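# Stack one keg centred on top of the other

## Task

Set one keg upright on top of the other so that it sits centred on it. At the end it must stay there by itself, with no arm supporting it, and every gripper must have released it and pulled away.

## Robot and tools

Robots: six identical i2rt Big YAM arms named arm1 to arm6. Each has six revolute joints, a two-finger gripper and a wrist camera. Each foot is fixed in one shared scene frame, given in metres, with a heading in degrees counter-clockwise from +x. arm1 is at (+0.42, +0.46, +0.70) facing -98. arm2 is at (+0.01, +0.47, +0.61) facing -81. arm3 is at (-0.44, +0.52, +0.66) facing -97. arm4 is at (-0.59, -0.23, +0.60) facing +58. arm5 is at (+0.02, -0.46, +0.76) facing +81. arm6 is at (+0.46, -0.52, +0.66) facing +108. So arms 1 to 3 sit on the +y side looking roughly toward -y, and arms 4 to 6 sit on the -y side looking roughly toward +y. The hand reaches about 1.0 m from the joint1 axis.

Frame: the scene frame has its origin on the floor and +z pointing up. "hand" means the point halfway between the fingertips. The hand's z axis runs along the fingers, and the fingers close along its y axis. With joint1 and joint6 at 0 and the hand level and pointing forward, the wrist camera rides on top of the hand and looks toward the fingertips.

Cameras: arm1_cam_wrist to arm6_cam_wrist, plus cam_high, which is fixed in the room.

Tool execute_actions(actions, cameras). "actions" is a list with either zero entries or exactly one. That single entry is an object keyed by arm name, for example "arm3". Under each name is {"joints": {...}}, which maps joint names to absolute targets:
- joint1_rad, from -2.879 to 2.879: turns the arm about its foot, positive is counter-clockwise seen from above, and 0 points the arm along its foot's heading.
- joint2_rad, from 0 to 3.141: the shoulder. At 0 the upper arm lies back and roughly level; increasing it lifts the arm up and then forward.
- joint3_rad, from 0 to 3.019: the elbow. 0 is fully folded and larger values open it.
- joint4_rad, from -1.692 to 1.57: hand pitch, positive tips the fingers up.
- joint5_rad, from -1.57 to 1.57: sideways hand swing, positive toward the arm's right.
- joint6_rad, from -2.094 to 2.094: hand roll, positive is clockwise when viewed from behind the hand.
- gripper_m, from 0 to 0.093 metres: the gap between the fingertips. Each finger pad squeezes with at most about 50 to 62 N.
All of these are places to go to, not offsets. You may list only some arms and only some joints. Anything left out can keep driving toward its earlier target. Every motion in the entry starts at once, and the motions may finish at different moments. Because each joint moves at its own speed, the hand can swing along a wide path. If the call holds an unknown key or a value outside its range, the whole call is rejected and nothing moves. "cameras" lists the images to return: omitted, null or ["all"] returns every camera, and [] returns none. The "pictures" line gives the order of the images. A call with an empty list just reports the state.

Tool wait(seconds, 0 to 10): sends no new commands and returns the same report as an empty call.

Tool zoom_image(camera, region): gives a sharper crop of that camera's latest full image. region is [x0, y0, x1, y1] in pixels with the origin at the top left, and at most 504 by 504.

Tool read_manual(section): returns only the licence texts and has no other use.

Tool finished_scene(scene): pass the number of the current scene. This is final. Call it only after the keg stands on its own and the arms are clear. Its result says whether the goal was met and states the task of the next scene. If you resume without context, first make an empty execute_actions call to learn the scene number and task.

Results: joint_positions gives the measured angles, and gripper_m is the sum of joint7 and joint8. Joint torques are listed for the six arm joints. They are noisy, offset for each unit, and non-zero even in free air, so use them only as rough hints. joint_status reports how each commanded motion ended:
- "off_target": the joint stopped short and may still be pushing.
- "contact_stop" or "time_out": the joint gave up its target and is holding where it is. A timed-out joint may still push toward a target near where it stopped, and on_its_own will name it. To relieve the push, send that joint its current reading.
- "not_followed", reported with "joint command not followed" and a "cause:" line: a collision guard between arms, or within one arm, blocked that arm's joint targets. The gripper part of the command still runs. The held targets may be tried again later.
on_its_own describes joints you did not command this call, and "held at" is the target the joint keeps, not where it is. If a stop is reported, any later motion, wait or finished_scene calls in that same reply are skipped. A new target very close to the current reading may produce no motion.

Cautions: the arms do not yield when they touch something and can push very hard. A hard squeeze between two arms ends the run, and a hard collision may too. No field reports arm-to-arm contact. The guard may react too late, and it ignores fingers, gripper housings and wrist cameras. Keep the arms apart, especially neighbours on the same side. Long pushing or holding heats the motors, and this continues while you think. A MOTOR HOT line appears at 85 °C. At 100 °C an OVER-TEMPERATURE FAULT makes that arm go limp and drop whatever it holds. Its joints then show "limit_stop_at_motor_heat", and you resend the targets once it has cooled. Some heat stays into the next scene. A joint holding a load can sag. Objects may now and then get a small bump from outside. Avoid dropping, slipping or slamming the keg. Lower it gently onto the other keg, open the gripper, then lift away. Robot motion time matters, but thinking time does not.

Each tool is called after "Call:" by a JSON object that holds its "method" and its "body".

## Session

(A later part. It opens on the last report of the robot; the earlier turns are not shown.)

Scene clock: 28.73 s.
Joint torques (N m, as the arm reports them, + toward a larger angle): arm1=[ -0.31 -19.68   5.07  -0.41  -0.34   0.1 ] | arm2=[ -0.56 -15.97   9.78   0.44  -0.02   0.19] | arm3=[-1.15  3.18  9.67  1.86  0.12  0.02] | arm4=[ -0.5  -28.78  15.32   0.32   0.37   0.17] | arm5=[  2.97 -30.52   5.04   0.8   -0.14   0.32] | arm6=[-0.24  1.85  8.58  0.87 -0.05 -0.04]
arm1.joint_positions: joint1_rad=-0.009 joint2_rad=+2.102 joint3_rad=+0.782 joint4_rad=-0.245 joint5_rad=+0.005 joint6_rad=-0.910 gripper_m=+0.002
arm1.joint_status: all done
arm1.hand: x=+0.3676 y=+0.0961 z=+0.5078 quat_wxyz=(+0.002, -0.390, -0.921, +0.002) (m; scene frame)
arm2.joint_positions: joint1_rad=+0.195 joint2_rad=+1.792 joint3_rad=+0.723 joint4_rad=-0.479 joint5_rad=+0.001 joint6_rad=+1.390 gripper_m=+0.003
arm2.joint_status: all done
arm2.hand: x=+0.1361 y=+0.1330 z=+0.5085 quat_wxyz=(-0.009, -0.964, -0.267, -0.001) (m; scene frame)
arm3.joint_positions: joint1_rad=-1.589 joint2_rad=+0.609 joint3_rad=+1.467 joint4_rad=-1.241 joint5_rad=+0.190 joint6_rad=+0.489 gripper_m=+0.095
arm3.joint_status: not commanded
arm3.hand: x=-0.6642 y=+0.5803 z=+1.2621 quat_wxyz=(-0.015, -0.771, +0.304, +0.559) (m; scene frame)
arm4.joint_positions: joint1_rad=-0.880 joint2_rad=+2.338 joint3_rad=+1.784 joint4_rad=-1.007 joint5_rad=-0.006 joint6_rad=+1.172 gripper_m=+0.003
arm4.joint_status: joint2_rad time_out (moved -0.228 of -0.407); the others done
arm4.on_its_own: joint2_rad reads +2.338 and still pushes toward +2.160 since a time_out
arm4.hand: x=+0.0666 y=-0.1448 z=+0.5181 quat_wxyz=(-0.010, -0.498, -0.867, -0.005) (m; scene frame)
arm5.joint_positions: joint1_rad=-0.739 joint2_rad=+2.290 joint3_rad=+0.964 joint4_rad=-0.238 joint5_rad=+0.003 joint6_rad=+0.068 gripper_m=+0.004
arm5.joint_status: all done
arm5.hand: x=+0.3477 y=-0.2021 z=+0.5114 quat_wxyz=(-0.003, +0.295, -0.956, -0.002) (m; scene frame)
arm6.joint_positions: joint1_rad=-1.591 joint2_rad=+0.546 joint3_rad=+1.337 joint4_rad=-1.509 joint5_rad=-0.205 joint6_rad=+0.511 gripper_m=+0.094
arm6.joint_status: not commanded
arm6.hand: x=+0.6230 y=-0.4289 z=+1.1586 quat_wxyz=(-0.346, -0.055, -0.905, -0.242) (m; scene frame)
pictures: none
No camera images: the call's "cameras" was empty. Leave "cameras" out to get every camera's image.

Call:
{"method": "execute_actions", "body": {"actions": [{"arm1":{"joints":{"joint2_rad":1.75,"joint3_rad":0.82,"joint4_rad":-0.493}},"arm2":{"joints":{"joint2_rad":1.472,"joint3_rad":0.843,"joint4_rad":-0.763}},"arm4":{"joints":{"joint2_rad":2.103,"joint3_rad":1.894,"joint4_rad":-1.172}},"arm5":{"joints":{"joint2_rad":1.94,"joint3_rad":0.947,"joint4_rad":-0.417}}}], "cameras": []}}

Call:
{"method": "execute_actions", "body": {"actions": [{"arm1":{"joints":{"joint2_rad":1.52,"joint3_rad":0.87,"joint4_rad":-0.765}},"arm2":{"joints":{"joint2_rad":1.3,"joint3_rad":0.955,"joint4_rad":-1.042}},"arm4":{"joints":{"joint2_rad":2.022,"joint3_rad":2.0,"joint4_rad":-1.359}},"arm5":{"joints":{"joint2_rad":1.71,"joint3_rad":0.96,"joint4_rad":-0.646}}}], "cameras": []}}

Call:
{"method": "execute_actions", "body": {"actions": [{"arm1":{"joints":{"joint2_rad":1.365,"joint3_rad":0.97,"joint4_rad":-1.008}},"arm2":{"joints":{"joint2_rad":1.205,"joint3_rad":1.1,"joint4_rad":-1.274}},"arm4":{"joints":{"joint2_rad":1.993,"joint3_rad":2.165,"joint4_rad":-1.55}},"arm5":{"joints":{"joint2_rad":1.54,"joint3_rad":1.025,"joint4_rad":-0.867}}}], "cameras": ["arm2_cam_wrist","arm4_cam_wrist","cam_high"]}}

Scene clock: 32.77 s.
Joint torques (N m, as the arm reports them, + toward a larger angle): arm1=[  0.25 -18.32   8.7   -0.21  -0.25   0.01] | arm2=[ -0.59 -14.68  15.61  -0.37  -0.04   0.02] | arm3=[-1.13  3.16  9.66  1.86  0.12  0.02] | arm4=[ -0.94 -24.15  17.02  -1.03   0.57  -0.01] | arm5=[  2.6  -30.6    8.1    0.43   0.18   0.06] | arm6=[-0.52  2.8   9.05  1.01 -0.03 -0.08]
arm1.joint_positions: joint1_rad=-0.016 joint2_rad=+1.840 joint3_rad=+0.760 joint4_rad=-0.491 joint5_rad=+0.003 joint6_rad=-0.899 gripper_m=+0.002
arm1.joint_status: all done
arm1.hand: x=+0.3653 y=+0.0963 z=+0.5962 quat_wxyz=(+0.001, -0.398, -0.917, -0.001) (m; scene frame)
arm2.joint_positions: joint1_rad=+0.195 joint2_rad=+1.552 joint3_rad=+0.749 joint4_rad=-0.739 joint5_rad=+0.001 joint6_rad=+1.406 gripper_m=+0.003
arm2.joint_status: joint3_rad time_out (moved +0.027 of +0.120); the others done
arm2.on_its_own: joint3_rad reads +0.749 and still pushes toward +0.843 since a time_out
arm2.hand: x=+0.1342 y=+0.1372 z=+0.5942 quat_wxyz=(-0.012, -0.966, -0.259, -0.001) (m; scene frame)
arm3.joint_positions: joint1_rad=-1.589 joint2_rad=+0.609 joint3_rad=+1.467 joint4_rad=-1.241 joint5_rad=+0.190 joint6_rad=+0.489 gripper_m=+0.095
arm3.joint_status: not commanded
arm3.hand: x=-0.6642 y=+0.5803 z=+1.2621 quat_wxyz=(-0.015, -0.771, +0.304, +0.559) (m; scene frame)
arm4.joint_positions: joint1_rad=-0.873 joint2_rad=+2.221 joint3_rad=+1.791 joint4_rad=-1.141 joint5_rad=-0.011 joint6_rad=+1.192 gripper_m=+0.003
arm4.joint_status: joint3_rad time_out (moved +0.007 of +0.110); the others done
arm4.on_its_own: joint3_rad reads +1.791 and still pushes toward +1.894 since a time_out
arm4.hand: x=+0.0564 y=-0.1400 z=+0.5950 quat_wxyz=(-0.005, -0.504, -0.864, -0.004) (m; scene frame)
arm5.joint_positions: joint1_rad=-0.730 joint2_rad=+2.057 joint3_rad=+0.904 joint4_rad=-0.425 joint5_rad=-0.004 joint6_rad=+0.087 gripper_m=+0.004
arm5.joint_status: all done
arm5.hand: x=+0.3408 y=-0.2016 z=+0.5957 quat_wxyz=(+0.005, +0.290, -0.957, -0.003) (m; scene frame)
arm6.joint_positions: joint1_rad=-1.591 joint2_rad=+0.546 joint3_rad=+1.337 joint4_rad=-1.509 joint5_rad=-0.205 joint6_rad=+0.511 gripper_m=+0.094
arm6.joint_status: not commanded
arm6.hand: x=+0.6230 y=-0.4289 z=+1.1586 quat_wxyz=(-0.346, -0.055, -0.905, -0.242) (m; scene frame)
pictures: none
No camera images: the call's "cameras" was empty. Leave "cameras" out to get every camera's image.

not run: a stop came earlier in this reply.

not run: a stop came earlier in this reply.

Timeouts are unavoidable; one at a time.

Call:
{"method": "execute_actions", "body": {"actions": [{"arm1":{"joints":{"joint2_rad":1.52,"joint3_rad":0.88,"joint4_rad":-0.775}},"arm2":{"joints":{"joint2_rad":1.31,"joint3_rad":0.975,"joint4_rad":-1.06}},"arm4":{"joints":{"joint2_rad":2.0,"joint3_rad":2.04,"joint4_rad":-1.37}},"arm5":{"joints":{"joint2_rad":1.71,"joint3_rad":0.96,"joint4_rad":-0.646}}}], "cameras": []}}

Scene clock: 36.87 s.
Joint torques (N m, as the arm reports them, + toward a larger angle): arm1=[  0.41 -15.41  13.71  -1.04  -0.25   0.05] | arm2=[ -0.65 -12.89  19.14  -0.31   0.03   0.09] | arm3=[-1.13  3.17  9.66  1.86  0.12  0.02] | arm4=[ -0.98 -25.41  18.42  -0.7    0.36   0.05] | arm5=[  2.66 -28.03  11.53   0.16   0.19   0.09] | arm6=[-0.61  2.92  9.03  1.1  -0.05 -0.08]
arm1.joint_positions: joint1_rad=-0.016 joint2_rad=+1.593 joint3_rad=+0.783 joint4_rad=-0.757 joint5_rad=+0.003 joint6_rad=-0.907 gripper_m=+0.002
arm1.joint_status: joint3_rad time_out (moved +0.023 of +0.120); the others done
arm1.on_its_own: joint3_rad reads +0.783 and still pushes toward +0.880 since a time_out
arm1.hand: x=+0.3660 y=+0.1016 z=+0.6863 quat_wxyz=(+0.001, -0.394, -0.919, +0.000) (m; scene frame)
arm2.joint_positions: joint1_rad=+0.195 joint2_rad=+1.378 joint3_rad=+0.862 joint4_rad=-1.037 joint5_rad=-0.001 joint6_rad=+1.399 gripper_m=+0.003
arm2.joint_status: joint3_rad time_out (moved +0.113 of +0.226); the others done
arm2.on_its_own: joint3_rad reads +0.862 and still pushes toward +0.974 since a time_out
arm2.hand: x=+0.1338 y=+0.1395 z=+0.6853 quat_wxyz=(-0.006, -0.965, -0.262, -0.001) (m; scene frame)
arm3.joint_positions: joint1_rad=-1.589 joint2_rad=+0.609 joint3_rad=+1.467 joint4_rad=-1.241 joint5_rad=+0.190 joint6_rad=+0.489 gripper_m=+0.095
arm3.joint_status: not commanded
arm3.hand: x=-0.6642 y=+0.5803 z=+1.2621 quat_wxyz=(-0.015, -0.771, +0.304, +0.559) (m; scene frame)
arm4.joint_positions: joint1_rad=-0.872 joint2_rad=+2.139 joint3_rad=+1.909 joint4_rad=-1.346 joint5_rad=-0.006 joint6_rad=+1.186 gripper_m=+0.003
arm4.joint_status: joint3_rad time_out (moved +0.117 of +0.249); the others done
arm4.on_its_own: joint3_rad reads +1.909 and still pushes toward +2.021 since a time_out
arm4.hand: x=+0.0562 y=-0.1396 z=+0.6891 quat_wxyz=(-0.004, -0.501, -0.865, +0.000) (m; scene frame)
arm5.joint_positions: joint1_rad=-0.727 joint2_rad=+1.818 joint3_rad=+0.904 joint4_rad=-0.644 joint5_rad=-0.004 joint6_rad=+0.086 gripper_m=+0.004
arm5.joint_status: all done
arm5.hand: x=+0.3440 y=-0.1980 z=+0.6898 quat_wxyz=(-0.004, +0.292, -0.956, -0.007) (m; scene frame)
arm6.joint_positions: joint1_rad=-1.591 joint2_rad=+0.546 joint3_rad=+1.337 joint4_rad=-1.509 joint5_rad=-0.205 joint6_rad=+0.511 gripper_m=+0.094
arm6.joint_status: not commanded
arm6.hand: x=+0.6230 y=-0.4289 z=+1.1586 quat_wxyz=(-0.346, -0.055, -0.905, -0.242) (m; scene frame)
pictures: none
No camera images: the call's "cameras" was empty. Leave "cameras" out to get every camera's image.

Call:
{"method": "execute_actions", "body": {"actions": [{"arm1":{"joints":{"joint2_rad":1.37,"joint3_rad":1.0,"joint4_rad":-1.025}},"arm2":{"joints":{"joint2_rad":1.225,"joint3_rad":1.125,"joint4_rad":-1.295}},"arm4":{"joints":{"joint2_rad":1.97,"joint3_rad":2.21,"joint4_rad":-1.57}},"arm5":{"joints":{"joint2_rad":1.54,"joint3_rad":1.025,"joint4_rad":-0.875}}}], "cameras": ["arm2_cam_wrist","arm4_cam_wrist","cam_high"]}}

Scene clock: 39.80 s.
Joint torques (N m, as the arm reports them, + toward a larger angle): arm1=[  0.42 -15.95  16.34  -1.94  -0.22  -0.09] | arm2=[ -0.6  -12.86  20.03  -0.55  -0.13  -0.05] | arm3=[-1.14  3.12  9.67  1.85  0.12  0.02] | arm4=[ -1.03 -25.48  18.64  -0.22   0.31  -0.07] | arm5=[  1.82 -26.59  17.1   -1.31   0.2    0.01] | arm6=[-0.77  1.2   8.97  1.22 -0.07 -0.07]
arm1.joint_positions: joint1_rad=-0.017 joint2_rad=+1.455 joint3_rad=+0.877 joint4_rad=-0.987 joint5_rad=+0.002 joint6_rad=-0.892 gripper_m=+0.002
arm1.joint_status: joint3_rad time_out (moved +0.094 of +0.217); the others done
arm1.on_its_own: joint3_rad reads +0.877 and still pushes toward +0.990 since a time_out
arm1.hand: x=+0.3650 y=+0.0972 z=+0.7611 quat_wxyz=(+0.000, -0.402, -0.916, +0.001) (m; scene frame)
arm2.joint_positions: joint1_rad=+0.195 joint2_rad=+1.298 joint3_rad=+1.001 joint4_rad=-1.266 joint5_rad=+0.003 joint6_rad=+1.414 gripper_m=+0.003
arm2.joint_status: joint3_rad time_out (moved +0.139 of +0.263); the others done
arm2.on_its_own: joint3_rad reads +1.001 and still pushes toward +1.113 since a time_out
arm2.hand: x=+0.1332 y=+0.1390 z=+0.7601 quat_wxyz=(-0.001, -0.967, -0.255, +0.001) (m; scene frame)
arm3.joint_positions: joint1_rad=-1.589 joint2_rad=+0.609 joint3_rad=+1.467 joint4_rad=-1.241 joint5_rad=+0.190 joint6_rad=+0.489 gripper_m=+0.095
arm3.joint_status: not commanded
arm3.hand: x=-0.6642 y=+0.5803 z=+1.2621 quat_wxyz=(-0.015, -0.771, +0.304, +0.559) (m; scene frame)
arm4.joint_positions: joint1_rad=-0.872 joint2_rad=+2.112 joint3_rad=+2.059 joint4_rad=-1.559 joint5_rad=-0.004 joint6_rad=+1.201 gripper_m=+0.004
arm4.joint_status: joint2_rad time_out (moved -0.027 of -0.169); joint3_rad time_out (moved +0.151 of +0.301); the others done
arm4.on_its_own: joint2_rad reads +2.112 and still pushes toward +1.970 since a time_out; joint3_rad reads +2.059 and still pushes toward +2.172 since a time_out
arm4.hand: x=+0.0484 y=-0.1399 z=+0.7631 quat_wxyz=(+0.009, -0.507, -0.862, +0.011) (m; scene frame)
arm5.joint_positions: joint1_rad=-0.727 joint2_rad=+1.639 joint3_rad=+0.922 joint4_rad=-0.838 joint5_rad=-0.005 joint6_rad=+0.094 gripper_m=+0.004
arm5.joint_status: joint3_rad time_out (moved +0.019 of +0.121); the others done
arm5.on_its_own: joint3_rad reads +0.922 and still pushes toward +1.025 since a time_out
arm5.hand: x=+0.3370 y=-0.2040 z=+0.7641 quat_wxyz=(-0.006, +0.288, -0.958, -0.008) (m; scene frame)
arm6.joint_positions: joint1_rad=-1.591 joint2_rad=+0.546 joint3_rad=+1.337 joint4_rad=-1.509 joint5_rad=-0.205 joint6_rad=+0.511 gripper_m=+0.094
arm6.joint_status: not commanded
arm6.hand: x=+0.6230 y=-0.4289 z=+1.1586 quat_wxyz=(-0.346, -0.055, -0.905, -0.242) (m; scene frame)
pictures: arm2_cam_wrist, arm4_cam_wrist, cam_high
Images, in order (width x height): arm2_cam_wrist 504x504, arm4_cam_wrist 504x504, cam_high 504x504.

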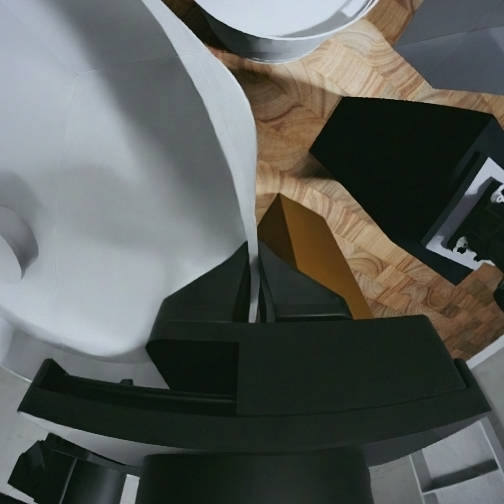

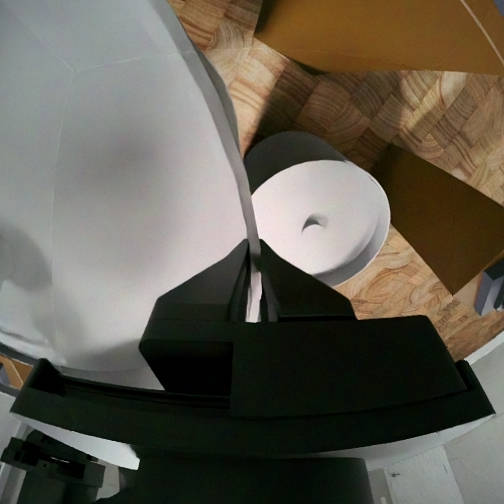

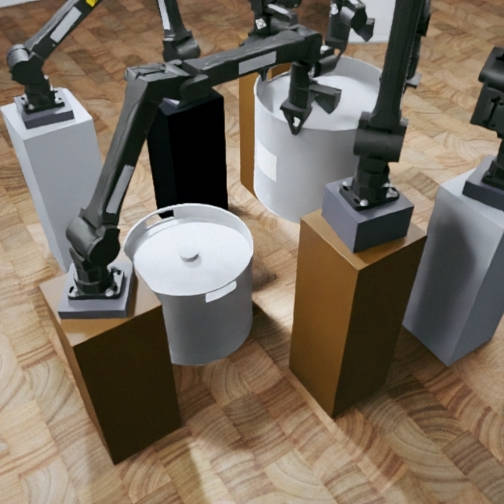

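Call:
{"method": "execute_actions", "body": {"actions": [{"arm1":{"joints":{"joint1_rad":-0.322,"joint6_rad":-1.207,"joint2_rad":1.421,"joint3_rad":1.067,"joint4_rad":-1.013}},"arm2":{"joints":{"joint1_rad":-0.138,"joint6_rad":1.069,"joint2_rad":1.139,"joint3_rad":1.041,"joint4_rad":-1.288}},"arm4":{"joints":{"joint1_rad":-0.818,"joint6_rad":1.242,"joint2_rad":1.66,"joint3_rad":1.705,"joint4_rad":-1.376}},"arm5":{"joints":{"joint1_rad":-0.481,"joint6_rad":0.339,"joint2_rad":1.4,"joint3_rad":0.838,"joint4_rad":-0.829}}}], "cameras": []}}

Scene clock: 44.20 s.
Joint torques (N m, as the arm reports them, + toward a larger angle): arm1=[  0.82 -16.76  16.21  -0.91  -0.56   0.18] | arm2=[ -0.7  -10.71  19.52   0.68   0.12   0.15] | arm3=[-1.14  3.19  9.68  1.85  0.12  0.02] | arm4=[ -0.69 -20.96  18.48   0.87   0.38   0.11] | arm5=[  2.94 -24.18  14.71   0.27  -0.16   0.2 ] | arm6=[-0.85  1.92  9.03  1.17 -0.05 -0.13]
arm1.joint_positions: joint1_rad=-0.324 joint2_rad=+1.507 joint3_rad=+0.926 joint4_rad=-0.998 joint5_rad=+0.011 joint6_rad=-1.215 gripper_m=+0.003
arm1.joint_status: joint3_rad time_out (moved +0.049 of +0.190); the others done
arm1.on_its_own: joint3_rad reads +0.926 and still pushes toward +1.038 since a time_out
arm1.hand: x=+0.2497 y=+0.1171 z=+0.7583 quat_wxyz=(+0.005, -0.394, -0.919, -0.006) (m; scene frame)
arm2.joint_positions: joint1_rad=-0.141 joint2_rad=+1.200 joint3_rad=+0.936 joint4_rad=-1.295 joint5_rad=-0.003 joint6_rad=+1.060 gripper_m=+0.003
arm2.joint_status: joint3_rad time_out (moved -0.065 of +0.040); the others done
arm2.on_its_own: joint3_rad reads +0.936 and still pushes toward +1.041 since a time_out
arm2.hand: x=+0.0176 y=+0.1496 z=+0.7672 quat_wxyz=(-0.003, -0.965, -0.264, +0.000) (m; scene frame)
arm3.joint_positions: joint1_rad=-1.589 joint2_rad=+0.609 joint3_rad=+1.467 joint4_rad=-1.241 joint5_rad=+0.190 joint6_rad=+0.489 gripper_m=+0.095
arm3.joint_status: not commanded
arm3.hand: x=-0.6642 y=+0.5803 z=+1.2621 quat_wxyz=(-0.015, -0.771, +0.304, +0.559) (m; scene frame)
arm4.joint_positions: joint1_rad=-0.824 joint2_rad=+1.793 joint3_rad=+1.592 joint4_rad=-1.387 joint5_rad=-0.006 joint6_rad=+1.232 gripper_m=+0.003
arm4.joint_status: joint3_rad time_out (moved -0.468 of -0.354); the others done
arm4.on_its_own: joint3_rad reads +1.592 and still pushes toward +1.704 since a time_out
arm4.hand: x=-0.0600 y=-0.1285 z=+0.7701 quat_wxyz=(+0.001, -0.500, -0.866, +0.004) (m; scene frame)
arm5.joint_positions: joint1_rad=-0.483 joint2_rad=+1.512 joint3_rad=+0.761 joint4_rad=-0.829 joint5_rad=+0.004 joint6_rad=+0.324 gripper_m=+0.004
arm5.joint_status: all done
arm5.hand: x=+0.2291 y=-0.1863 z=+0.7636 quat_wxyz=(+0.003, +0.294, -0.956, +0.002) (m; scene frame)
arm6.joint_positions: joint1_rad=-1.591 joint2_rad=+0.546 joint3_rad=+1.337 joint4_rad=-1.509 joint5_rad=-0.205 joint6_rad=+0.511 gripper_m=+0.094
arm6.joint_status: not commanded
arm6.hand: x=+0.6230 y=-0.4289 z=+1.1586 quat_wxyz=(-0.346, -0.055, -0.905, -0.242) (m; scene frame)
pictures: none
No camera images: the call's "cameras" was empty. Leave "cameras" out to get every camera's image.

Call:
{"method": "execute_actions", "body": {"actions": [{"arm1":{"joints":{"joint1_rad":-0.572,"joint6_rad":-1.457,"joint2_rad":1.539,"joint3_rad":1.238,"joint4_rad":-1.05}},"arm2":{"joints":{"joint1_rad":-0.503,"joint6_rad":0.704,"joint2_rad":1.158,"joint3_rad":1.057,"joint4_rad":-1.285}},"arm4":{"joints":{"joint1_rad":-0.74,"joint6_rad":1.32,"joint2_rad":1.4,"joint3_rad":1.349,"joint4_rad":-1.304}},"arm5":{"joints":{"joint1_rad":-0.132,"joint6_rad":0.688,"joint2_rad":1.278,"joint3_rad":0.712,"joint4_rad":-0.825}}}], "cameras": ["cam_high"]}}

Scene clock: 47.87 s.
Joint torques (N m, as the arm reports them, + toward a larger angle): arm1=[  1.67 -19.91  16.34  -0.9   -0.52   0.11] | arm2=[ -0.25 -11.1   20.15   0.4    0.18   0.04] | arm3=[-1.09  3.17  9.69  1.86  0.12  0.02] | arm4=[ -1.17 -14.62  18.35   0.86   0.23  -0.1 ] | arm5=[  2.13 -20.22  15.08   0.29   0.11   0.02] | arm6=[-1.75  2.4   8.72  0.82 -0.09 -0.07]
arm1.joint_positions: joint1_rad=-0.580 joint2_rad=+1.638 joint3_rad=+1.092 joint4_rad=-1.036 joint5_rad=+0.009 joint6_rad=-1.458 gripper_m=+0.003
arm1.joint_status: joint3_rad time_out (moved +0.167 of +0.312); the others done
arm1.on_its_own: joint3_rad reads +1.092 and still pushes toward +1.205 since a time_out
arm1.hand: x=+0.1318 y=+0.1288 z=+0.7604 quat_wxyz=(+0.003, -0.401, -0.916, -0.009) (m; scene frame)
arm2.joint_positions: joint1_rad=-0.511 joint2_rad=+1.217 joint3_rad=+0.945 joint4_rad=-1.283 joint5_rad=-0.005 joint6_rad=+0.705 gripper_m=+0.003
arm2.joint_status: joint3_rad time_out (moved +0.009 of +0.121); the others done
arm2.on_its_own: joint3_rad reads +0.945 and still pushes toward +1.057 since a time_out
arm2.hand: x=-0.1004 y=+0.1623 z=+0.7657 quat_wxyz=(-0.005, -0.967, -0.256, +0.003) (m; scene frame)
arm3.joint_positions: joint1_rad=-1.589 joint2_rad=+0.609 joint3_rad=+1.467 joint4_rad=-1.241 joint5_rad=+0.190 joint6_rad=+0.489 gripper_m=+0.095
arm3.joint_status: not commanded
arm3.hand: x=-0.6642 y=+0.5803 z=+1.2621 quat_wxyz=(-0.015, -0.771, +0.304, +0.559) (m; scene frame)
arm4.joint_positions: joint1_rad=-0.737 joint2_rad=+1.500 joint3_rad=+1.229 joint4_rad=-1.314 joint5_rad=-0.002 joint6_rad=+1.333 gripper_m=+0.003
arm4.joint_status: joint3_rad time_out (moved -0.363 of -0.243); the others done
arm4.on_its_own: joint3_rad reads +1.229 and still pushes toward +1.342 since a time_out
arm4.hand: x=-0.1805 y=-0.1137 z=+0.7705 quat_wxyz=(-0.002, -0.506, -0.862, +0.005) (m; scene frame)
arm5.joint_positions: joint1_rad=-0.129 joint2_rad=+1.370 joint3_rad=+0.633 joint4_rad=-0.827 joint5_rad=-0.001 joint6_rad=+0.690 gripper_m=+0.004
arm5.joint_status: all done
arm5.hand: x=+0.1068 y=-0.1757 z=+0.7704 quat_wxyz=(-0.001, +0.289, -0.957, -0.005) (m; scene frame)
arm6.joint_positions: joint1_rad=-1.591 joint2_rad=+0.546 joint3_rad=+1.337 joint4_rad=-1.509 joint5_rad=-0.205 joint6_rad=+0.511 gripper_m=+0.094
arm6.joint_status: not commanded
arm6.hand: x=+0.6230 y=-0.4289 z=+1.1586 quat_wxyz=(-0.346, -0.055, -0.905, -0.242) (m; scene frame)
pictures: cam_high
Images, in order (width x height): cam_high 504x504.

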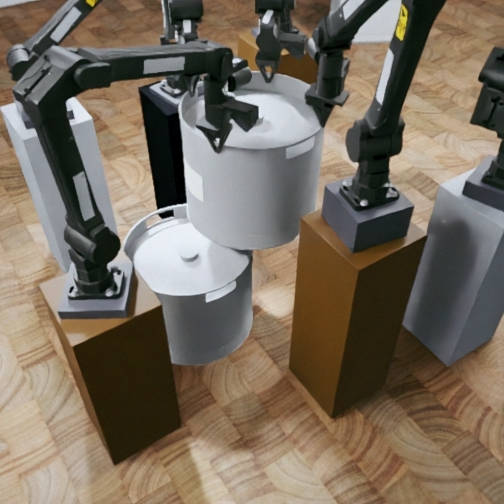

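Call:
{"method": "execute_actions", "body": {"actions": [{"arm3":{"joints":{"joint2_rad":1.5}},"arm1":{"joints":{"joint1_rad":-0.755,"joint6_rad":-1.645,"joint2_rad":1.698,"joint3_rad":1.485,"joint4_rad":-1.116}},"arm2":{"joints":{"joint1_rad":-0.815,"joint6_rad":0.392,"joint2_rad":1.27,"joint3_rad":1.17,"joint4_rad":-1.271}},"arm4":{"joints":{"joint1_rad":-0.61,"joint6_rad":1.45,"joint2_rad":1.148,"joint3_rad":1.075,"joint4_rad":-1.313}},"arm5":{"joints":{"joint1_rad":0.27,"joint6_rad":1.09,"joint2_rad":1.285,"joint3_rad":0.712,"joint4_rad":-0.825}}}], "cameras": []}}

Scene clock: 51.57 s.
Joint torques (N m, as the arm reports them, + toward a larger angle): arm1=[  1.8  -23.89  16.79  -0.79  -0.48   0.11] | arm2=[ -0.55 -13.48  19.76   0.25   0.18   0.02] | arm3=[ -1.27 -11.21  11.78   0.93   0.22   0.05] | arm4=[-1.29 -8.66 18.31  0.85  0.17 -0.08] | arm5=[  2.3  -19.4   15.3    0.03   0.19   0.08] | arm6=[-1.11  2.21  9.02  1.21 -0.11 -0.02]
arm1.joint_positions: joint1_rad=-0.770 joint2_rad=+1.810 joint3_rad=+1.337 joint4_rad=-1.103 joint5_rad=+0.008 joint6_rad=-1.645 gripper_m=+0.003
arm1.joint_status: joint3_rad time_out (moved +0.245 of +0.393); the others done
arm1.on_its_own: joint3_rad reads +1.337 and still pushes toward +1.450 since a time_out
arm1.hand: x=+0.0139 y=+0.1407 z=+0.7634 quat_wxyz=(+0.002, -0.402, -0.916, -0.006) (m; scene frame)
arm2.joint_positions: joint1_rad=-0.821 joint2_rad=+1.340 joint3_rad=+1.063 joint4_rad=-1.263 joint5_rad=-0.005 joint6_rad=+0.396 gripper_m=+0.003
arm2.joint_status: joint3_rad time_out (moved +0.118 of +0.225); the others done
arm2.on_its_own: joint3_rad reads +1.063 and still pushes toward +1.170 since a time_out
arm2.hand: x=-0.2191 y=+0.1707 z=+0.7695 quat_wxyz=(-0.009, -0.966, -0.256, +0.011) (m; scene frame)
arm3.joint_positions: joint1_rad=-1.589 joint2_rad=+1.508 joint3_rad=+1.467 joint4_rad=-1.241 joint5_rad=+0.190 joint6_rad=+0.489 gripper_m=+0.095
arm3.joint_status: all done
arm3.hand: x=-0.9494 y=+0.6233 z=+0.9232 quat_wxyz=(+0.072, -0.933, +0.317, +0.154) (m; scene frame)
arm4.joint_positions: joint1_rad=-0.607 joint2_rad=+1.219 joint3_rad=+0.957 joint4_rad=-1.324 joint5_rad=-0.001 joint6_rad=+1.463 gripper_m=+0.002
arm4.joint_status: joint3_rad time_out (moved -0.272 of -0.154); the others done
arm4.on_its_own: joint3_rad reads +0.957 and still pushes toward +1.070 since a time_out
arm4.hand: x=-0.2973 y=-0.1036 z=+0.7686 quat_wxyz=(-0.003, -0.506, -0.862, +0.006) (m; scene frame)
arm5.joint_positions: joint1_rad=+0.275 joint2_rad=+1.371 joint3_rad=+0.628 joint4_rad=-0.823 joint5_rad=-0.002 joint6_rad=+1.088 gripper_m=+0.004
arm5.joint_status: all done
arm5.hand: x=-0.0122 y=-0.1660 z=+0.7693 quat_wxyz=(+0.001, +0.292, -0.956, -0.005) (m; scene frame)
arm6.joint_positions: joint1_rad=-1.591 joint2_rad=+0.546 joint3_rad=+1.337 joint4_rad=-1.509 joint5_rad=-0.205 joint6_rad=+0.511 gripper_m=+0.094
arm6.joint_status: not commanded
arm6.hand: x=+0.6230 y=-0.4289 z=+1.1586 quat_wxyz=(-0.346, -0.055, -0.905, -0.242) (m; scene frame)
pictures: none
No camera images: the call's "cameras" was empty. Leave "cameras" out to get every camera's image.

Call:
{"method": "execute_actions", "body": {"actions": [{"arm1":{"joints":{"joint1_rad":-0.89,"joint6_rad":-1.782,"joint2_rad":1.928,"joint3_rad":1.78,"joint4_rad":-1.169}},"arm2":{"joints":{"joint1_rad":-1.038,"joint6_rad":0.165,"joint2_rad":1.475,"joint3_rad":1.3,"joint4_rad":-1.203}},"arm4":{"joints":{"joint1_rad":-0.365,"joint6_rad":1.698,"joint2_rad":0.905,"joint3_rad":0.813,"joint4_rad":-1.31}},"arm5":{"joints":{"joint1_rad":0.612,"joint6_rad":1.437,"joint2_rad":1.46,"joint3_rad":0.795,"joint4_rad":-0.73}}}], "cameras": ["arm1_cam_wrist","arm2_cam_wrist","arm4_cam_wrist","arm5_cam_wrist","cam_high"]}}

Scene clock: 55.10 s.
Joint torques (N m, as the arm reports them, + toward a larger angle): arm1=[  1.89 -32.58  16.75  -2.12  -0.49   0.07] | arm2=[ -2.08 -16.72  19.01   0.    -0.67  -0.08] | arm3=[ -1.26 -11.2   11.87   0.94   0.22   0.05] | arm4=[-1.4  -7.07 18.06 -1.59  0.51 -0.12] | arm5=[  1.81 -11.25  10.38   0.29   0.26   0.13] | arm6=[-1.27  2.31  8.92  1.06 -0.03 -0.11]
arm1.joint_positions: joint1_rad=-0.905 joint2_rad=+2.101 joint3_rad=+1.639 joint4_rad=-1.130 joint5_rad=+0.009 joint6_rad=-1.780 gripper_m=+0.004
arm1.joint_status: joint2_rad time_out (moved +0.291 of +0.118); joint3_rad time_out (moved +0.302 of +0.443); the others done
arm1.on_its_own: joint2_rad reads +2.101 and still pushes toward +1.928 since a time_out; joint3_rad reads +1.639 and still pushes toward +1.751 since a time_out
arm1.hand: x=-0.1047 y=+0.1517 z=+0.7075 quat_wxyz=(-0.003, -0.402, -0.916, -0.013) (m; scene frame)
arm2.joint_positions: joint1_rad=-1.026 joint2_rad=+1.549 joint3_rad=+1.199 joint4_rad=-1.186 joint5_rad=+0.014 joint6_rad=+0.179 gripper_m=+0.005
arm2.joint_status: joint3_rad time_out (moved +0.136 of +0.237); the others done
arm2.on_its_own: joint3_rad reads +1.199 and still pushes toward +1.300 since a time_out
arm2.hand: x=-0.3322 y=+0.1791 z=+0.7392 quat_wxyz=(+0.002, -0.965, -0.262, +0.019) (m; scene frame)
arm3.joint_positions: joint1_rad=-1.589 joint2_rad=+1.508 joint3_rad=+1.467 joint4_rad=-1.241 joint5_rad=+0.190 joint6_rad=+0.489 gripper_m=+0.095
arm3.joint_status: not commanded
arm3.hand: x=-0.9494 y=+0.6233 z=+0.9232 quat_wxyz=(+0.072, -0.933, +0.317, +0.154) (m; scene frame)
arm4.joint_positions: joint1_rad=-0.361 joint2_rad=+1.001 joint3_rad=+0.658 joint4_rad=-1.269 joint5_rad=-0.009 joint6_rad=+1.716 gripper_m=+0.003
arm4.joint_status: joint3_rad time_out (moved -0.299 of -0.144); the others done
arm4.on_its_own: joint3_rad reads +0.658 and still pushes toward +0.771 since a time_out
arm4.hand: x=-0.4135 y=-0.0927 z=+0.7141 quat_wxyz=(+0.004, -0.509, -0.861, +0.018) (m; scene frame)
arm5.joint_positions: joint1_rad=+0.620 joint2_rad=+1.444 joint3_rad=+0.775 joint4_rad=-0.722 joint5_rad=-0.003 joint6_rad=+1.423 gripper_m=+0.001
arm5.joint_status: all done
arm5.hand: x=-0.1489 y=-0.1142 z=+0.7949 quat_wxyz=(+0.016, +0.295, -0.951, -0.091) (m; scene frame)
arm6.joint_positions: joint1_rad=-1.591 joint2_rad=+0.546 joint3_rad=+1.337 joint4_rad=-1.509 joint5_rad=-0.205 joint6_rad=+0.511 gripper_m=+0.094
arm6.joint_status: not commanded
arm6.hand: x=+0.6230 y=-0.4289 z=+1.1586 quat_wxyz=(-0.346, -0.055, -0.905, -0.242) (m; scene frame)
pictures: arm1_cam_wrist, arm2_cam_wrist, arm4_cam_wrist, arm5_cam_wrist, cam_high
Images, in order (width x height): arm1_cam_wrist 504x504, arm2_cam_wrist 504x504, arm4_cam_wrist 504x504, arm5_cam_wrist 504x504, cam_high 504x504.

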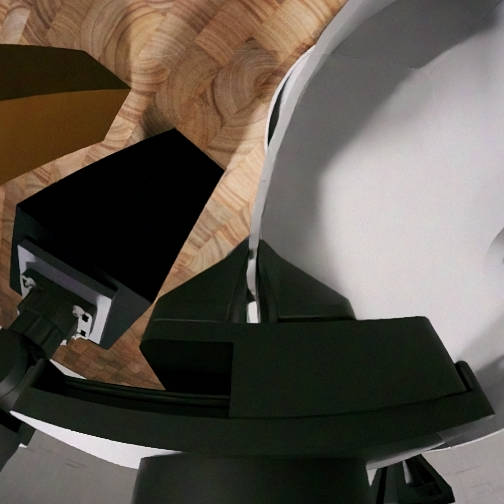

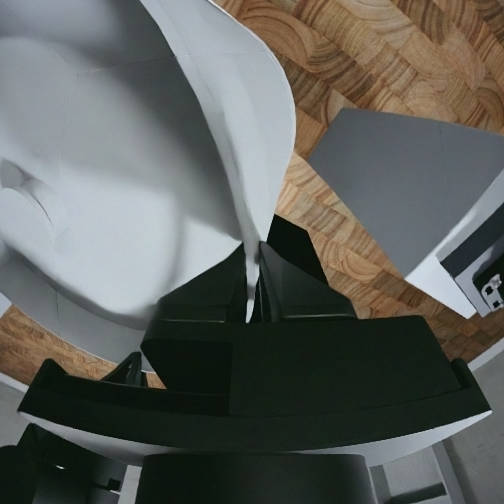

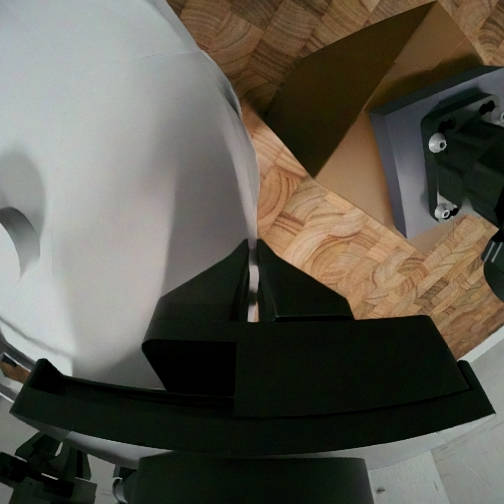

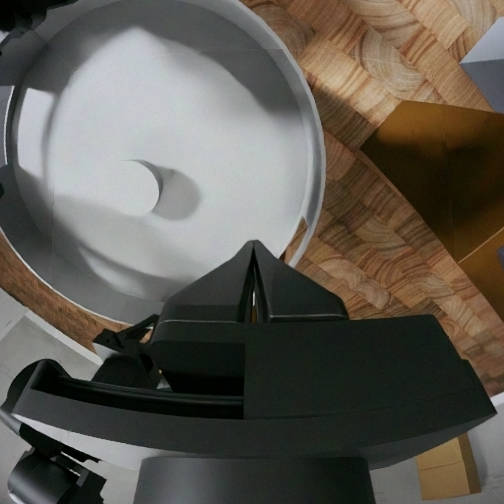

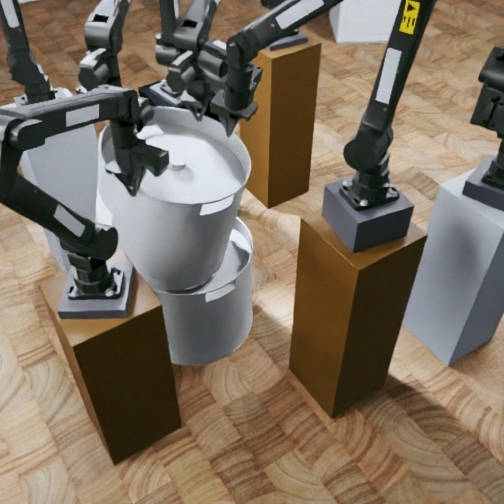

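Call:
{"method": "execute_actions", "body": {"actions": [{"arm5":{"joints":{"gripper_m":0.07,"joint2_rad":1.553,"joint3_rad":0.72,"joint4_rad":-0.74}}}], "cameras": ["arm5_cam_wrist"]}}

Call:
{"method": "execute_actions", "body": {"actions": [{"arm5":{"joints":{"gripper_m":0.05,"joint2_rad":1.8,"joint3_rad":0.68,"joint4_rad":-0.435}}}], "cameras": ["arm5_cam_wrist","cam_high"]}}

Scene clock: 57.83 s.
Joint torques (N m, as the arm reports them, + toward a larger angle): arm1=[  1.89 -32.37  16.7   -2.11  -0.48   0.08] | arm2=[ -2.05 -16.71  19.02  -0.03  -0.67  -0.09] | arm3=[ -1.23 -11.22  11.87   0.94   0.22   0.05] | arm4=[-1.28 -7.08 18.07 -1.57  0.5  -0.12] | arm5=[  1.64 -13.24   7.47   0.22   0.29   0.21] | arm6=[-1.96  2.58  8.58  1.22 -0.08 -0.04]
arm1.joint_positions: joint1_rad=-0.905 joint2_rad=+2.101 joint3_rad=+1.639 joint4_rad=-1.130 joint5_rad=+0.009 joint6_rad=-1.780 gripper_m=+0.004
arm1.joint_status: not commanded
arm1.on_its_own: joint2_rad reads +2.101 and still pushes toward +1.928 since a time_out; joint3_rad reads +1.639 and still pushes toward +1.751 since a time_out
arm1.hand: x=-0.1047 y=+0.1517 z=+0.7075 quat_wxyz=(-0.003, -0.402, -0.916, -0.013) (m; scene frame)
arm2.joint_positions: joint1_rad=-1.026 joint2_rad=+1.549 joint3_rad=+1.199 joint4_rad=-1.186 joint5_rad=+0.014 joint6_rad=+0.179 gripper_m=+0.005
arm2.joint_status: not commanded
arm2.on_its_own: joint3_rad reads +1.199 and still pushes toward +1.300 since a time_out
arm2.hand: x=-0.3322 y=+0.1791 z=+0.7392 quat_wxyz=(+0.002, -0.965, -0.262, +0.019) (m; scene frame)
arm3.joint_positions: joint1_rad=-1.589 joint2_rad=+1.508 joint3_rad=+1.467 joint4_rad=-1.241 joint5_rad=+0.190 joint6_rad=+0.489 gripper_m=+0.095
arm3.joint_status: not commanded
arm3.hand: x=-0.9494 y=+0.6233 z=+0.9232 quat_wxyz=(+0.072, -0.933, +0.317, +0.154) (m; scene frame)
arm4.joint_positions: joint1_rad=-0.361 joint2_rad=+1.001 joint3_rad=+0.658 joint4_rad=-1.269 joint5_rad=-0.009 joint6_rad=+1.716 gripper_m=+0.003
arm4.joint_status: not commanded
arm4.on_its_own: joint3_rad reads +0.658 and still pushes toward +0.771 since a time_out
arm4.hand: x=-0.4135 y=-0.0927 z=+0.7141 quat_wxyz=(+0.004, -0.509, -0.861, +0.018) (m; scene frame)
arm5.joint_positions: joint1_rad=+0.620 joint2_rad=+1.552 joint3_rad=+0.720 joint4_rad=-0.733 joint5_rad=-0.003 joint6_rad=+1.424 gripper_m=+0.070
arm5.joint_status: all done
arm5.hand: x=-0.1298 y=-0.1534 z=+0.7407 quat_wxyz=(+0.003, +0.296, -0.955, -0.005) (m; scene frame)
arm6.joint_positions: joint1_rad=-1.591 joint2_rad=+0.546 joint3_rad=+1.337 joint4_rad=-1.509 joint5_rad=-0.205 joint6_rad=+0.511 gripper_m=+0.094
arm6.joint_status: not commanded
arm6.hand: x=+0.6230 y=-0.4289 z=+1.1586 quat_wxyz=(-0.346, -0.055, -0.905, -0.242) (m; scene frame)
pictures: arm5_cam_wrist
Images, in order (width x height): arm5_cam_wrist 504x504.

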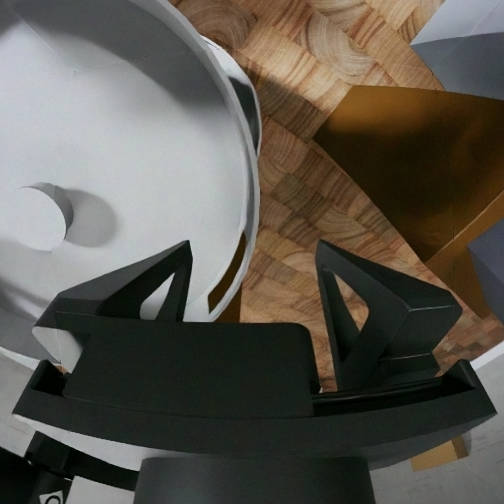

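Scene clock: 58.83 s.
Joint torques (N m, as the arm reports them, + toward a larger angle): arm1=[  1.99 -32.33  16.68  -2.2   -0.49   0.06] | arm2=[ -1.91 -16.71  19.01  -0.02  -0.66  -0.09] | arm3=[ -1.28 -11.17  11.88   0.94   0.22   0.05] | arm4=[-1.35 -7.26 18.06 -1.61  0.5  -0.12] | arm5=[  2.08 -15.28   4.46   0.85   0.2    0.23] | arm6=[-0.04  1.73  8.84  1.02 -0.07 -0.08]
arm1.joint_positions: joint1_rad=-0.905 joint2_rad=+2.101 joint3_rad=+1.639 joint4_rad=-1.130 joint5_rad=+0.009 joint6_rad=-1.780 gripper_m=+0.004
arm1.joint_status: not commanded
arm1.on_its_own: joint2_rad reads +2.101 and still pushes toward +1.928 since a time_out; joint3_rad reads +1.639 and still pushes toward +1.751 since a time_out
arm1.hand: x=-0.1047 y=+0.1517 z=+0.7075 quat_wxyz=(-0.003, -0.402, -0.916, -0.013) (m; scene frame)
arm2.joint_positions: joint1_rad=-1.026 joint2_rad=+1.549 joint3_rad=+1.199 joint4_rad=-1.186 joint5_rad=+0.014 joint6_rad=+0.179 gripper_m=+0.005
arm2.joint_status: not commanded
arm2.on_its_own: joint3_rad reads +1.199 and still pushes toward +1.300 since a time_out
arm2.hand: x=-0.3322 y=+0.1791 z=+0.7392 quat_wxyz=(+0.002, -0.965, -0.262, +0.019) (m; scene frame)
arm3.joint_positions: joint1_rad=-1.589 joint2_rad=+1.508 joint3_rad=+1.467 joint4_rad=-1.241 joint5_rad=+0.190 joint6_rad=+0.489 gripper_m=+0.095
arm3.joint_status: not commanded
arm3.hand: x=-0.9494 y=+0.6233 z=+0.9232 quat_wxyz=(+0.072, -0.933, +0.317, +0.154) (m; scene frame)
arm4.joint_positions: joint1_rad=-0.361 joint2_rad=+1.001 joint3_rad=+0.658 joint4_rad=-1.269 joint5_rad=-0.009 joint6_rad=+1.716 gripper_m=+0.003
arm4.joint_status: not commanded
arm4.on_its_own: joint3_rad reads +0.658 and still pushes toward +0.771 since a time_out
arm4.hand: x=-0.4135 y=-0.0927 z=+0.7141 quat_wxyz=(+0.004, -0.509, -0.861, +0.018) (m; scene frame)
arm5.joint_positions: joint1_rad=+0.620 joint2_rad=+1.799 joint3_rad=+0.684 joint4_rad=-0.446 joint5_rad=-0.003 joint6_rad=+1.424 gripper_m=+0.050
arm5.joint_status: all done
arm5.hand: x=-0.1314 y=-0.1503 z=+0.6539 quat_wxyz=(+0.003, +0.296, -0.955, -0.007) (m; scene frame)
arm6.joint_positions: joint1_rad=-1.591 joint2_rad=+0.546 joint3_rad=+1.337 joint4_rad=-1.509 joint5_rad=-0.205 joint6_rad=+0.511 gripper_m=+0.094
arm6.joint_status: not commanded
arm6.hand: x=+0.6230 y=-0.4289 z=+1.1586 quat_wxyz=(-0.346, -0.055, -0.905, -0.242) (m; scene frame)
pictures: arm5_cam_wrist, cam_high
Images, in order (width x height): arm5_cam_wrist 504x504, cam_high 504x504.

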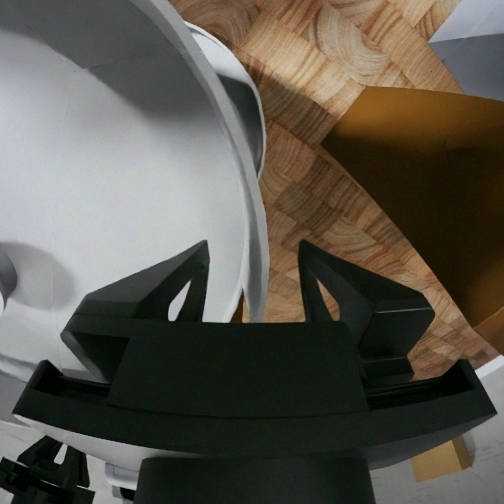

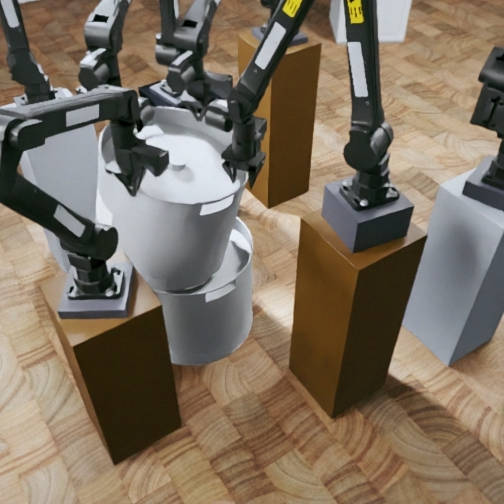

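Call:
{"method": "execute_actions", "body": {"actions": [{"arm5":{"joints":{"gripper_m":0}}}], "cameras": []}}

Call:
{"method": "execute_actions", "body": {"actions": [{"arm5":{"joints":{"joint2_rad":1.54,"joint3_rad":0.755,"joint4_rad":-0.67}},"arm2":{"joints":{"joint2_rad":1.51,"joint3_rad":1.26,"joint4_rad":-1.17}},"arm4":{"joints":{"joint3_rad":0.8}}}], "cameras": ["arm1_cam_wrist","arm2_cam_wrist","arm4_cam_wrist","arm5_cam_wrist","cam_high"]}}

Scene clock: 60.33 s.
Joint torques (N m, as the arm reports them, + toward a larger angle): arm1=[  1.66 -32.45  16.73  -2.17  -0.5    0.07] | arm2=[ -1.89 -16.51  19.    -0.02  -0.7   -0.09] | arm3=[ -1.2  -11.16  11.89   0.95   0.22   0.05] | arm4=[-1.31 -7.03 18.1  -1.61  0.59 -0.12] | arm5=[  2.35 -15.62   5.01   0.62   0.1    0.19] | arm6=[ 0.05  2.03  8.73  0.94 -0.02 -0.07]
arm1.joint_positions: joint1_rad=-0.905 joint2_rad=+2.101 joint3_rad=+1.639 joint4_rad=-1.130 joint5_rad=+0.009 joint6_rad=-1.780 gripper_m=+0.004
arm1.joint_status: not commanded
arm1.on_its_own: joint2_rad reads +2.101 and still pushes toward +1.928 since a time_out; joint3_rad reads +1.639 and still pushes toward +1.751 since a time_out
arm1.hand: x=-0.1048 y=+0.1518 z=+0.7075 quat_wxyz=(-0.003, -0.402, -0.916, -0.013) (m; scene frame)
arm2.joint_positions: joint1_rad=-1.026 joint2_rad=+1.549 joint3_rad=+1.199 joint4_rad=-1.186 joint5_rad=+0.015 joint6_rad=+0.179 gripper_m=+0.005
arm2.joint_status: not commanded
arm2.on_its_own: joint3_rad reads +1.199 and still pushes toward +1.300 since a time_out
arm2.hand: x=-0.3322 y=+0.1792 z=+0.7392 quat_wxyz=(+0.002, -0.965, -0.262, +0.019) (m; scene frame)
arm3.joint_positions: joint1_rad=-1.589 joint2_rad=+1.508 joint3_rad=+1.467 joint4_rad=-1.241 joint5_rad=+0.190 joint6_rad=+0.489 gripper_m=+0.095
arm3.joint_status: not commanded
arm3.hand: x=-0.9494 y=+0.6233 z=+0.9232 quat_wxyz=(+0.072, -0.933, +0.317, +0.154) (m; scene frame)
arm4.joint_positions: joint1_rad=-0.361 joint2_rad=+1.001 joint3_rad=+0.658 joint4_rad=-1.269 joint5_rad=-0.011 joint6_rad=+1.716 gripper_m=+0.003
arm4.joint_status: not commanded
arm4.on_its_own: joint3_rad reads +0.658 and still pushes toward +0.771 since a time_out
arm4.hand: x=-0.4137 y=-0.0925 z=+0.7141 quat_wxyz=(+0.005, -0.509, -0.861, +0.018) (m; scene frame)
arm5.joint_positions: joint1_rad=+0.620 joint2_rad=+1.799 joint3_rad=+0.677 joint4_rad=-0.446 joint5_rad=-0.001 joint6_rad=+1.424 gripper_m=+0.006
arm5.joint_status: gripper_m off_target (ended at +0.006, target +0.000)
arm5.hand: x=-0.1293 y=-0.1535 z=+0.6527 quat_wxyz=(+0.002, +0.296, -0.955, -0.004) (m; scene frame)
arm6.joint_positions: joint1_rad=-1.591 joint2_rad=+0.546 joint3_rad=+1.337 joint4_rad=-1.509 joint5_rad=-0.205 joint6_rad=+0.511 gripper_m=+0.094
arm6.joint_status: not commanded
arm6.hand: x=+0.6230 y=-0.4289 z=+1.1586 quat_wxyz=(-0.346, -0.055, -0.905, -0.242) (m; scene frame)
pictures: none
No camera images: the call's "cameras" was empty. Leave "cameras" out to get every camera's image.

Scene clock: 62.27 s.
Joint torques (N m, as the arm reports them, + toward a larger angle): arm1=[  1.26 -31.24  16.85  -1.57   0.28   0.03] | arm2=[ -1.84 -18.93  16.67  -0.13   0.43  -0.25] | arm3=[ -1.14 -11.17  11.88   0.94   0.22   0.05] | arm4=[-1.17 -5.93 18.03 -1.26 -0.18 -0.13] | arm5=[  2.5  -21.92  11.98  -0.22  -0.04   0.24] | arm6=[-0.65  2.17  9.01  1.11 -0.08 -0.03]
arm1.joint_positions: joint1_rad=-0.895 joint2_rad=+2.084 joint3_rad=+1.639 joint4_rad=-1.142 joint5_rad=-0.011 joint6_rad=-1.775 gripper_m=+0.004
arm1.joint_status: not commanded
arm1.on_its_own: joint2_rad reads +2.084 and still pushes toward +1.928 since a time_out; joint3_rad reads +1.639 and still pushes toward +1.751 since a time_out
arm1.hand: x=-0.0988 y=+0.1438 z=+0.7174 quat_wxyz=(-0.009, -0.399, -0.917, -0.005) (m; scene frame)
arm2.joint_positions: joint1_rad=-1.028 joint2_rad=+1.607 joint3_rad=+1.182 joint4_rad=-1.152 joint5_rad=-0.012 joint6_rad=+0.196 gripper_m=+0.003
arm2.joint_status: all done
arm2.hand: x=-0.3306 y=+0.1760 z=+0.7085 quat_wxyz=(-0.001, -0.967, -0.253, -0.005) (m; scene frame)
arm3.joint_positions: joint1_rad=-1.589 joint2_rad=+1.508 joint3_rad=+1.467 joint4_rad=-1.241 joint5_rad=+0.190 joint6_rad=+0.489 gripper_m=+0.095
arm3.joint_status: not commanded
arm3.hand: x=-0.9494 y=+0.6233 z=+0.9232 quat_wxyz=(+0.072, -0.933, +0.317, +0.154) (m; scene frame)
arm4.joint_positions: joint1_rad=-0.362 joint2_rad=+0.987 joint3_rad=+0.658 joint4_rad=-1.276 joint5_rad=+0.008 joint6_rad=+1.716 gripper_m=+0.003
arm4.joint_status: joint3_rad time_out (moved +0.000 of +0.142)
arm4.on_its_own: joint3_rad reads +0.658 and still pushes toward +0.770 since a time_out
arm4.hand: x=-0.4127 y=-0.0963 z=+0.7171 quat_wxyz=(-0.005, -0.510, -0.860, +0.018) (m; scene frame)
arm5.joint_positions: joint1_rad=+0.619 joint2_rad=+1.623 joint3_rad=+0.691 joint4_rad=-0.662 joint5_rad=+0.003 joint6_rad=+1.423 gripper_m=+0.004
arm5.joint_status: all done
arm5.hand: x=-0.1243 y=-0.1616 z=+0.7113 quat_wxyz=(-0.002, +0.296, -0.955, +0.009) (m; scene frame)
arm6.joint_positions: joint1_rad=-1.591 joint2_rad=+0.546 joint3_rad=+1.337 joint4_rad=-1.509 joint5_rad=-0.205 joint6_rad=+0.511 gripper_m=+0.094
arm6.joint_status: not commanded
arm6.hand: x=+0.6230 y=-0.4289 z=+1.1586 quat_wxyz=(-0.346, -0.055, -0.905, -0.242) (m; scene frame)
pictures: arm1_cam_wrist, arm2_cam_wrist, arm4_cam_wrist, arm5_cam_wrist, cam_high
Images, in order (width x height): arm1_cam_wrist 504x504, arm2_cam_wrist 504x504, arm4_cam_wrist 504x504, arm5_cam_wrist 504x504, cam_high 504x504.

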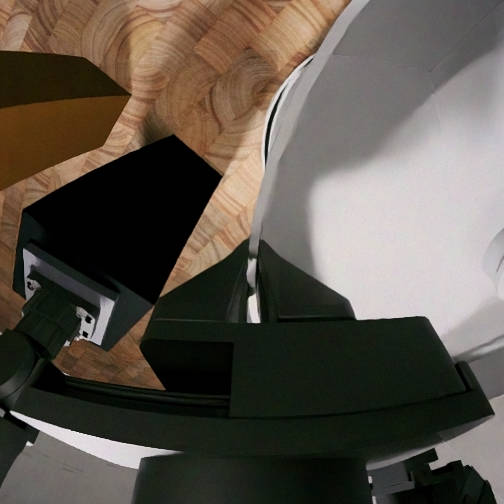

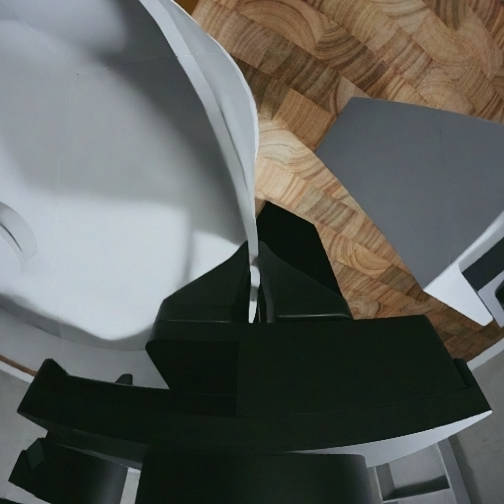

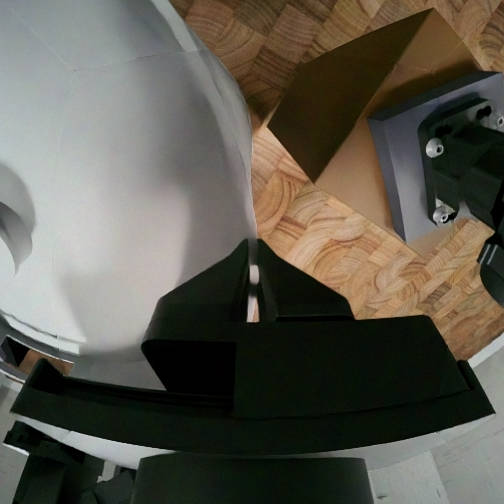

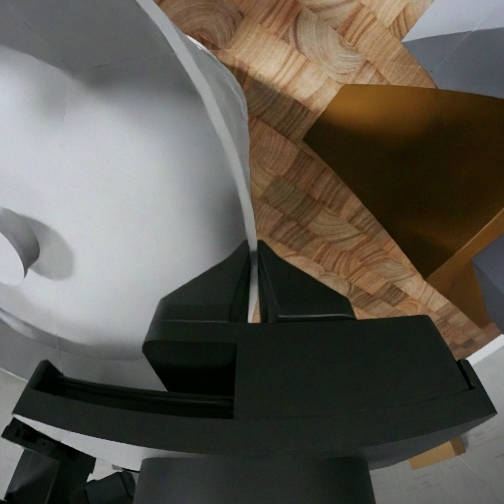

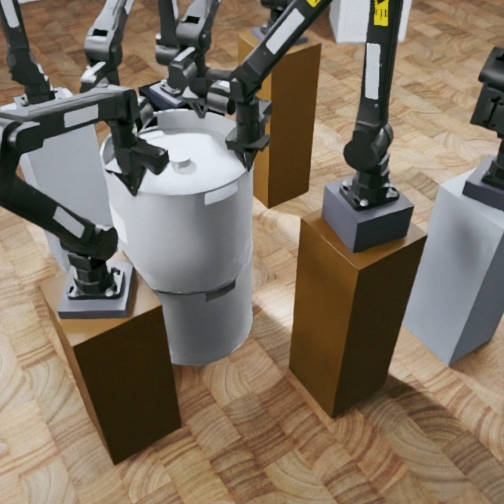

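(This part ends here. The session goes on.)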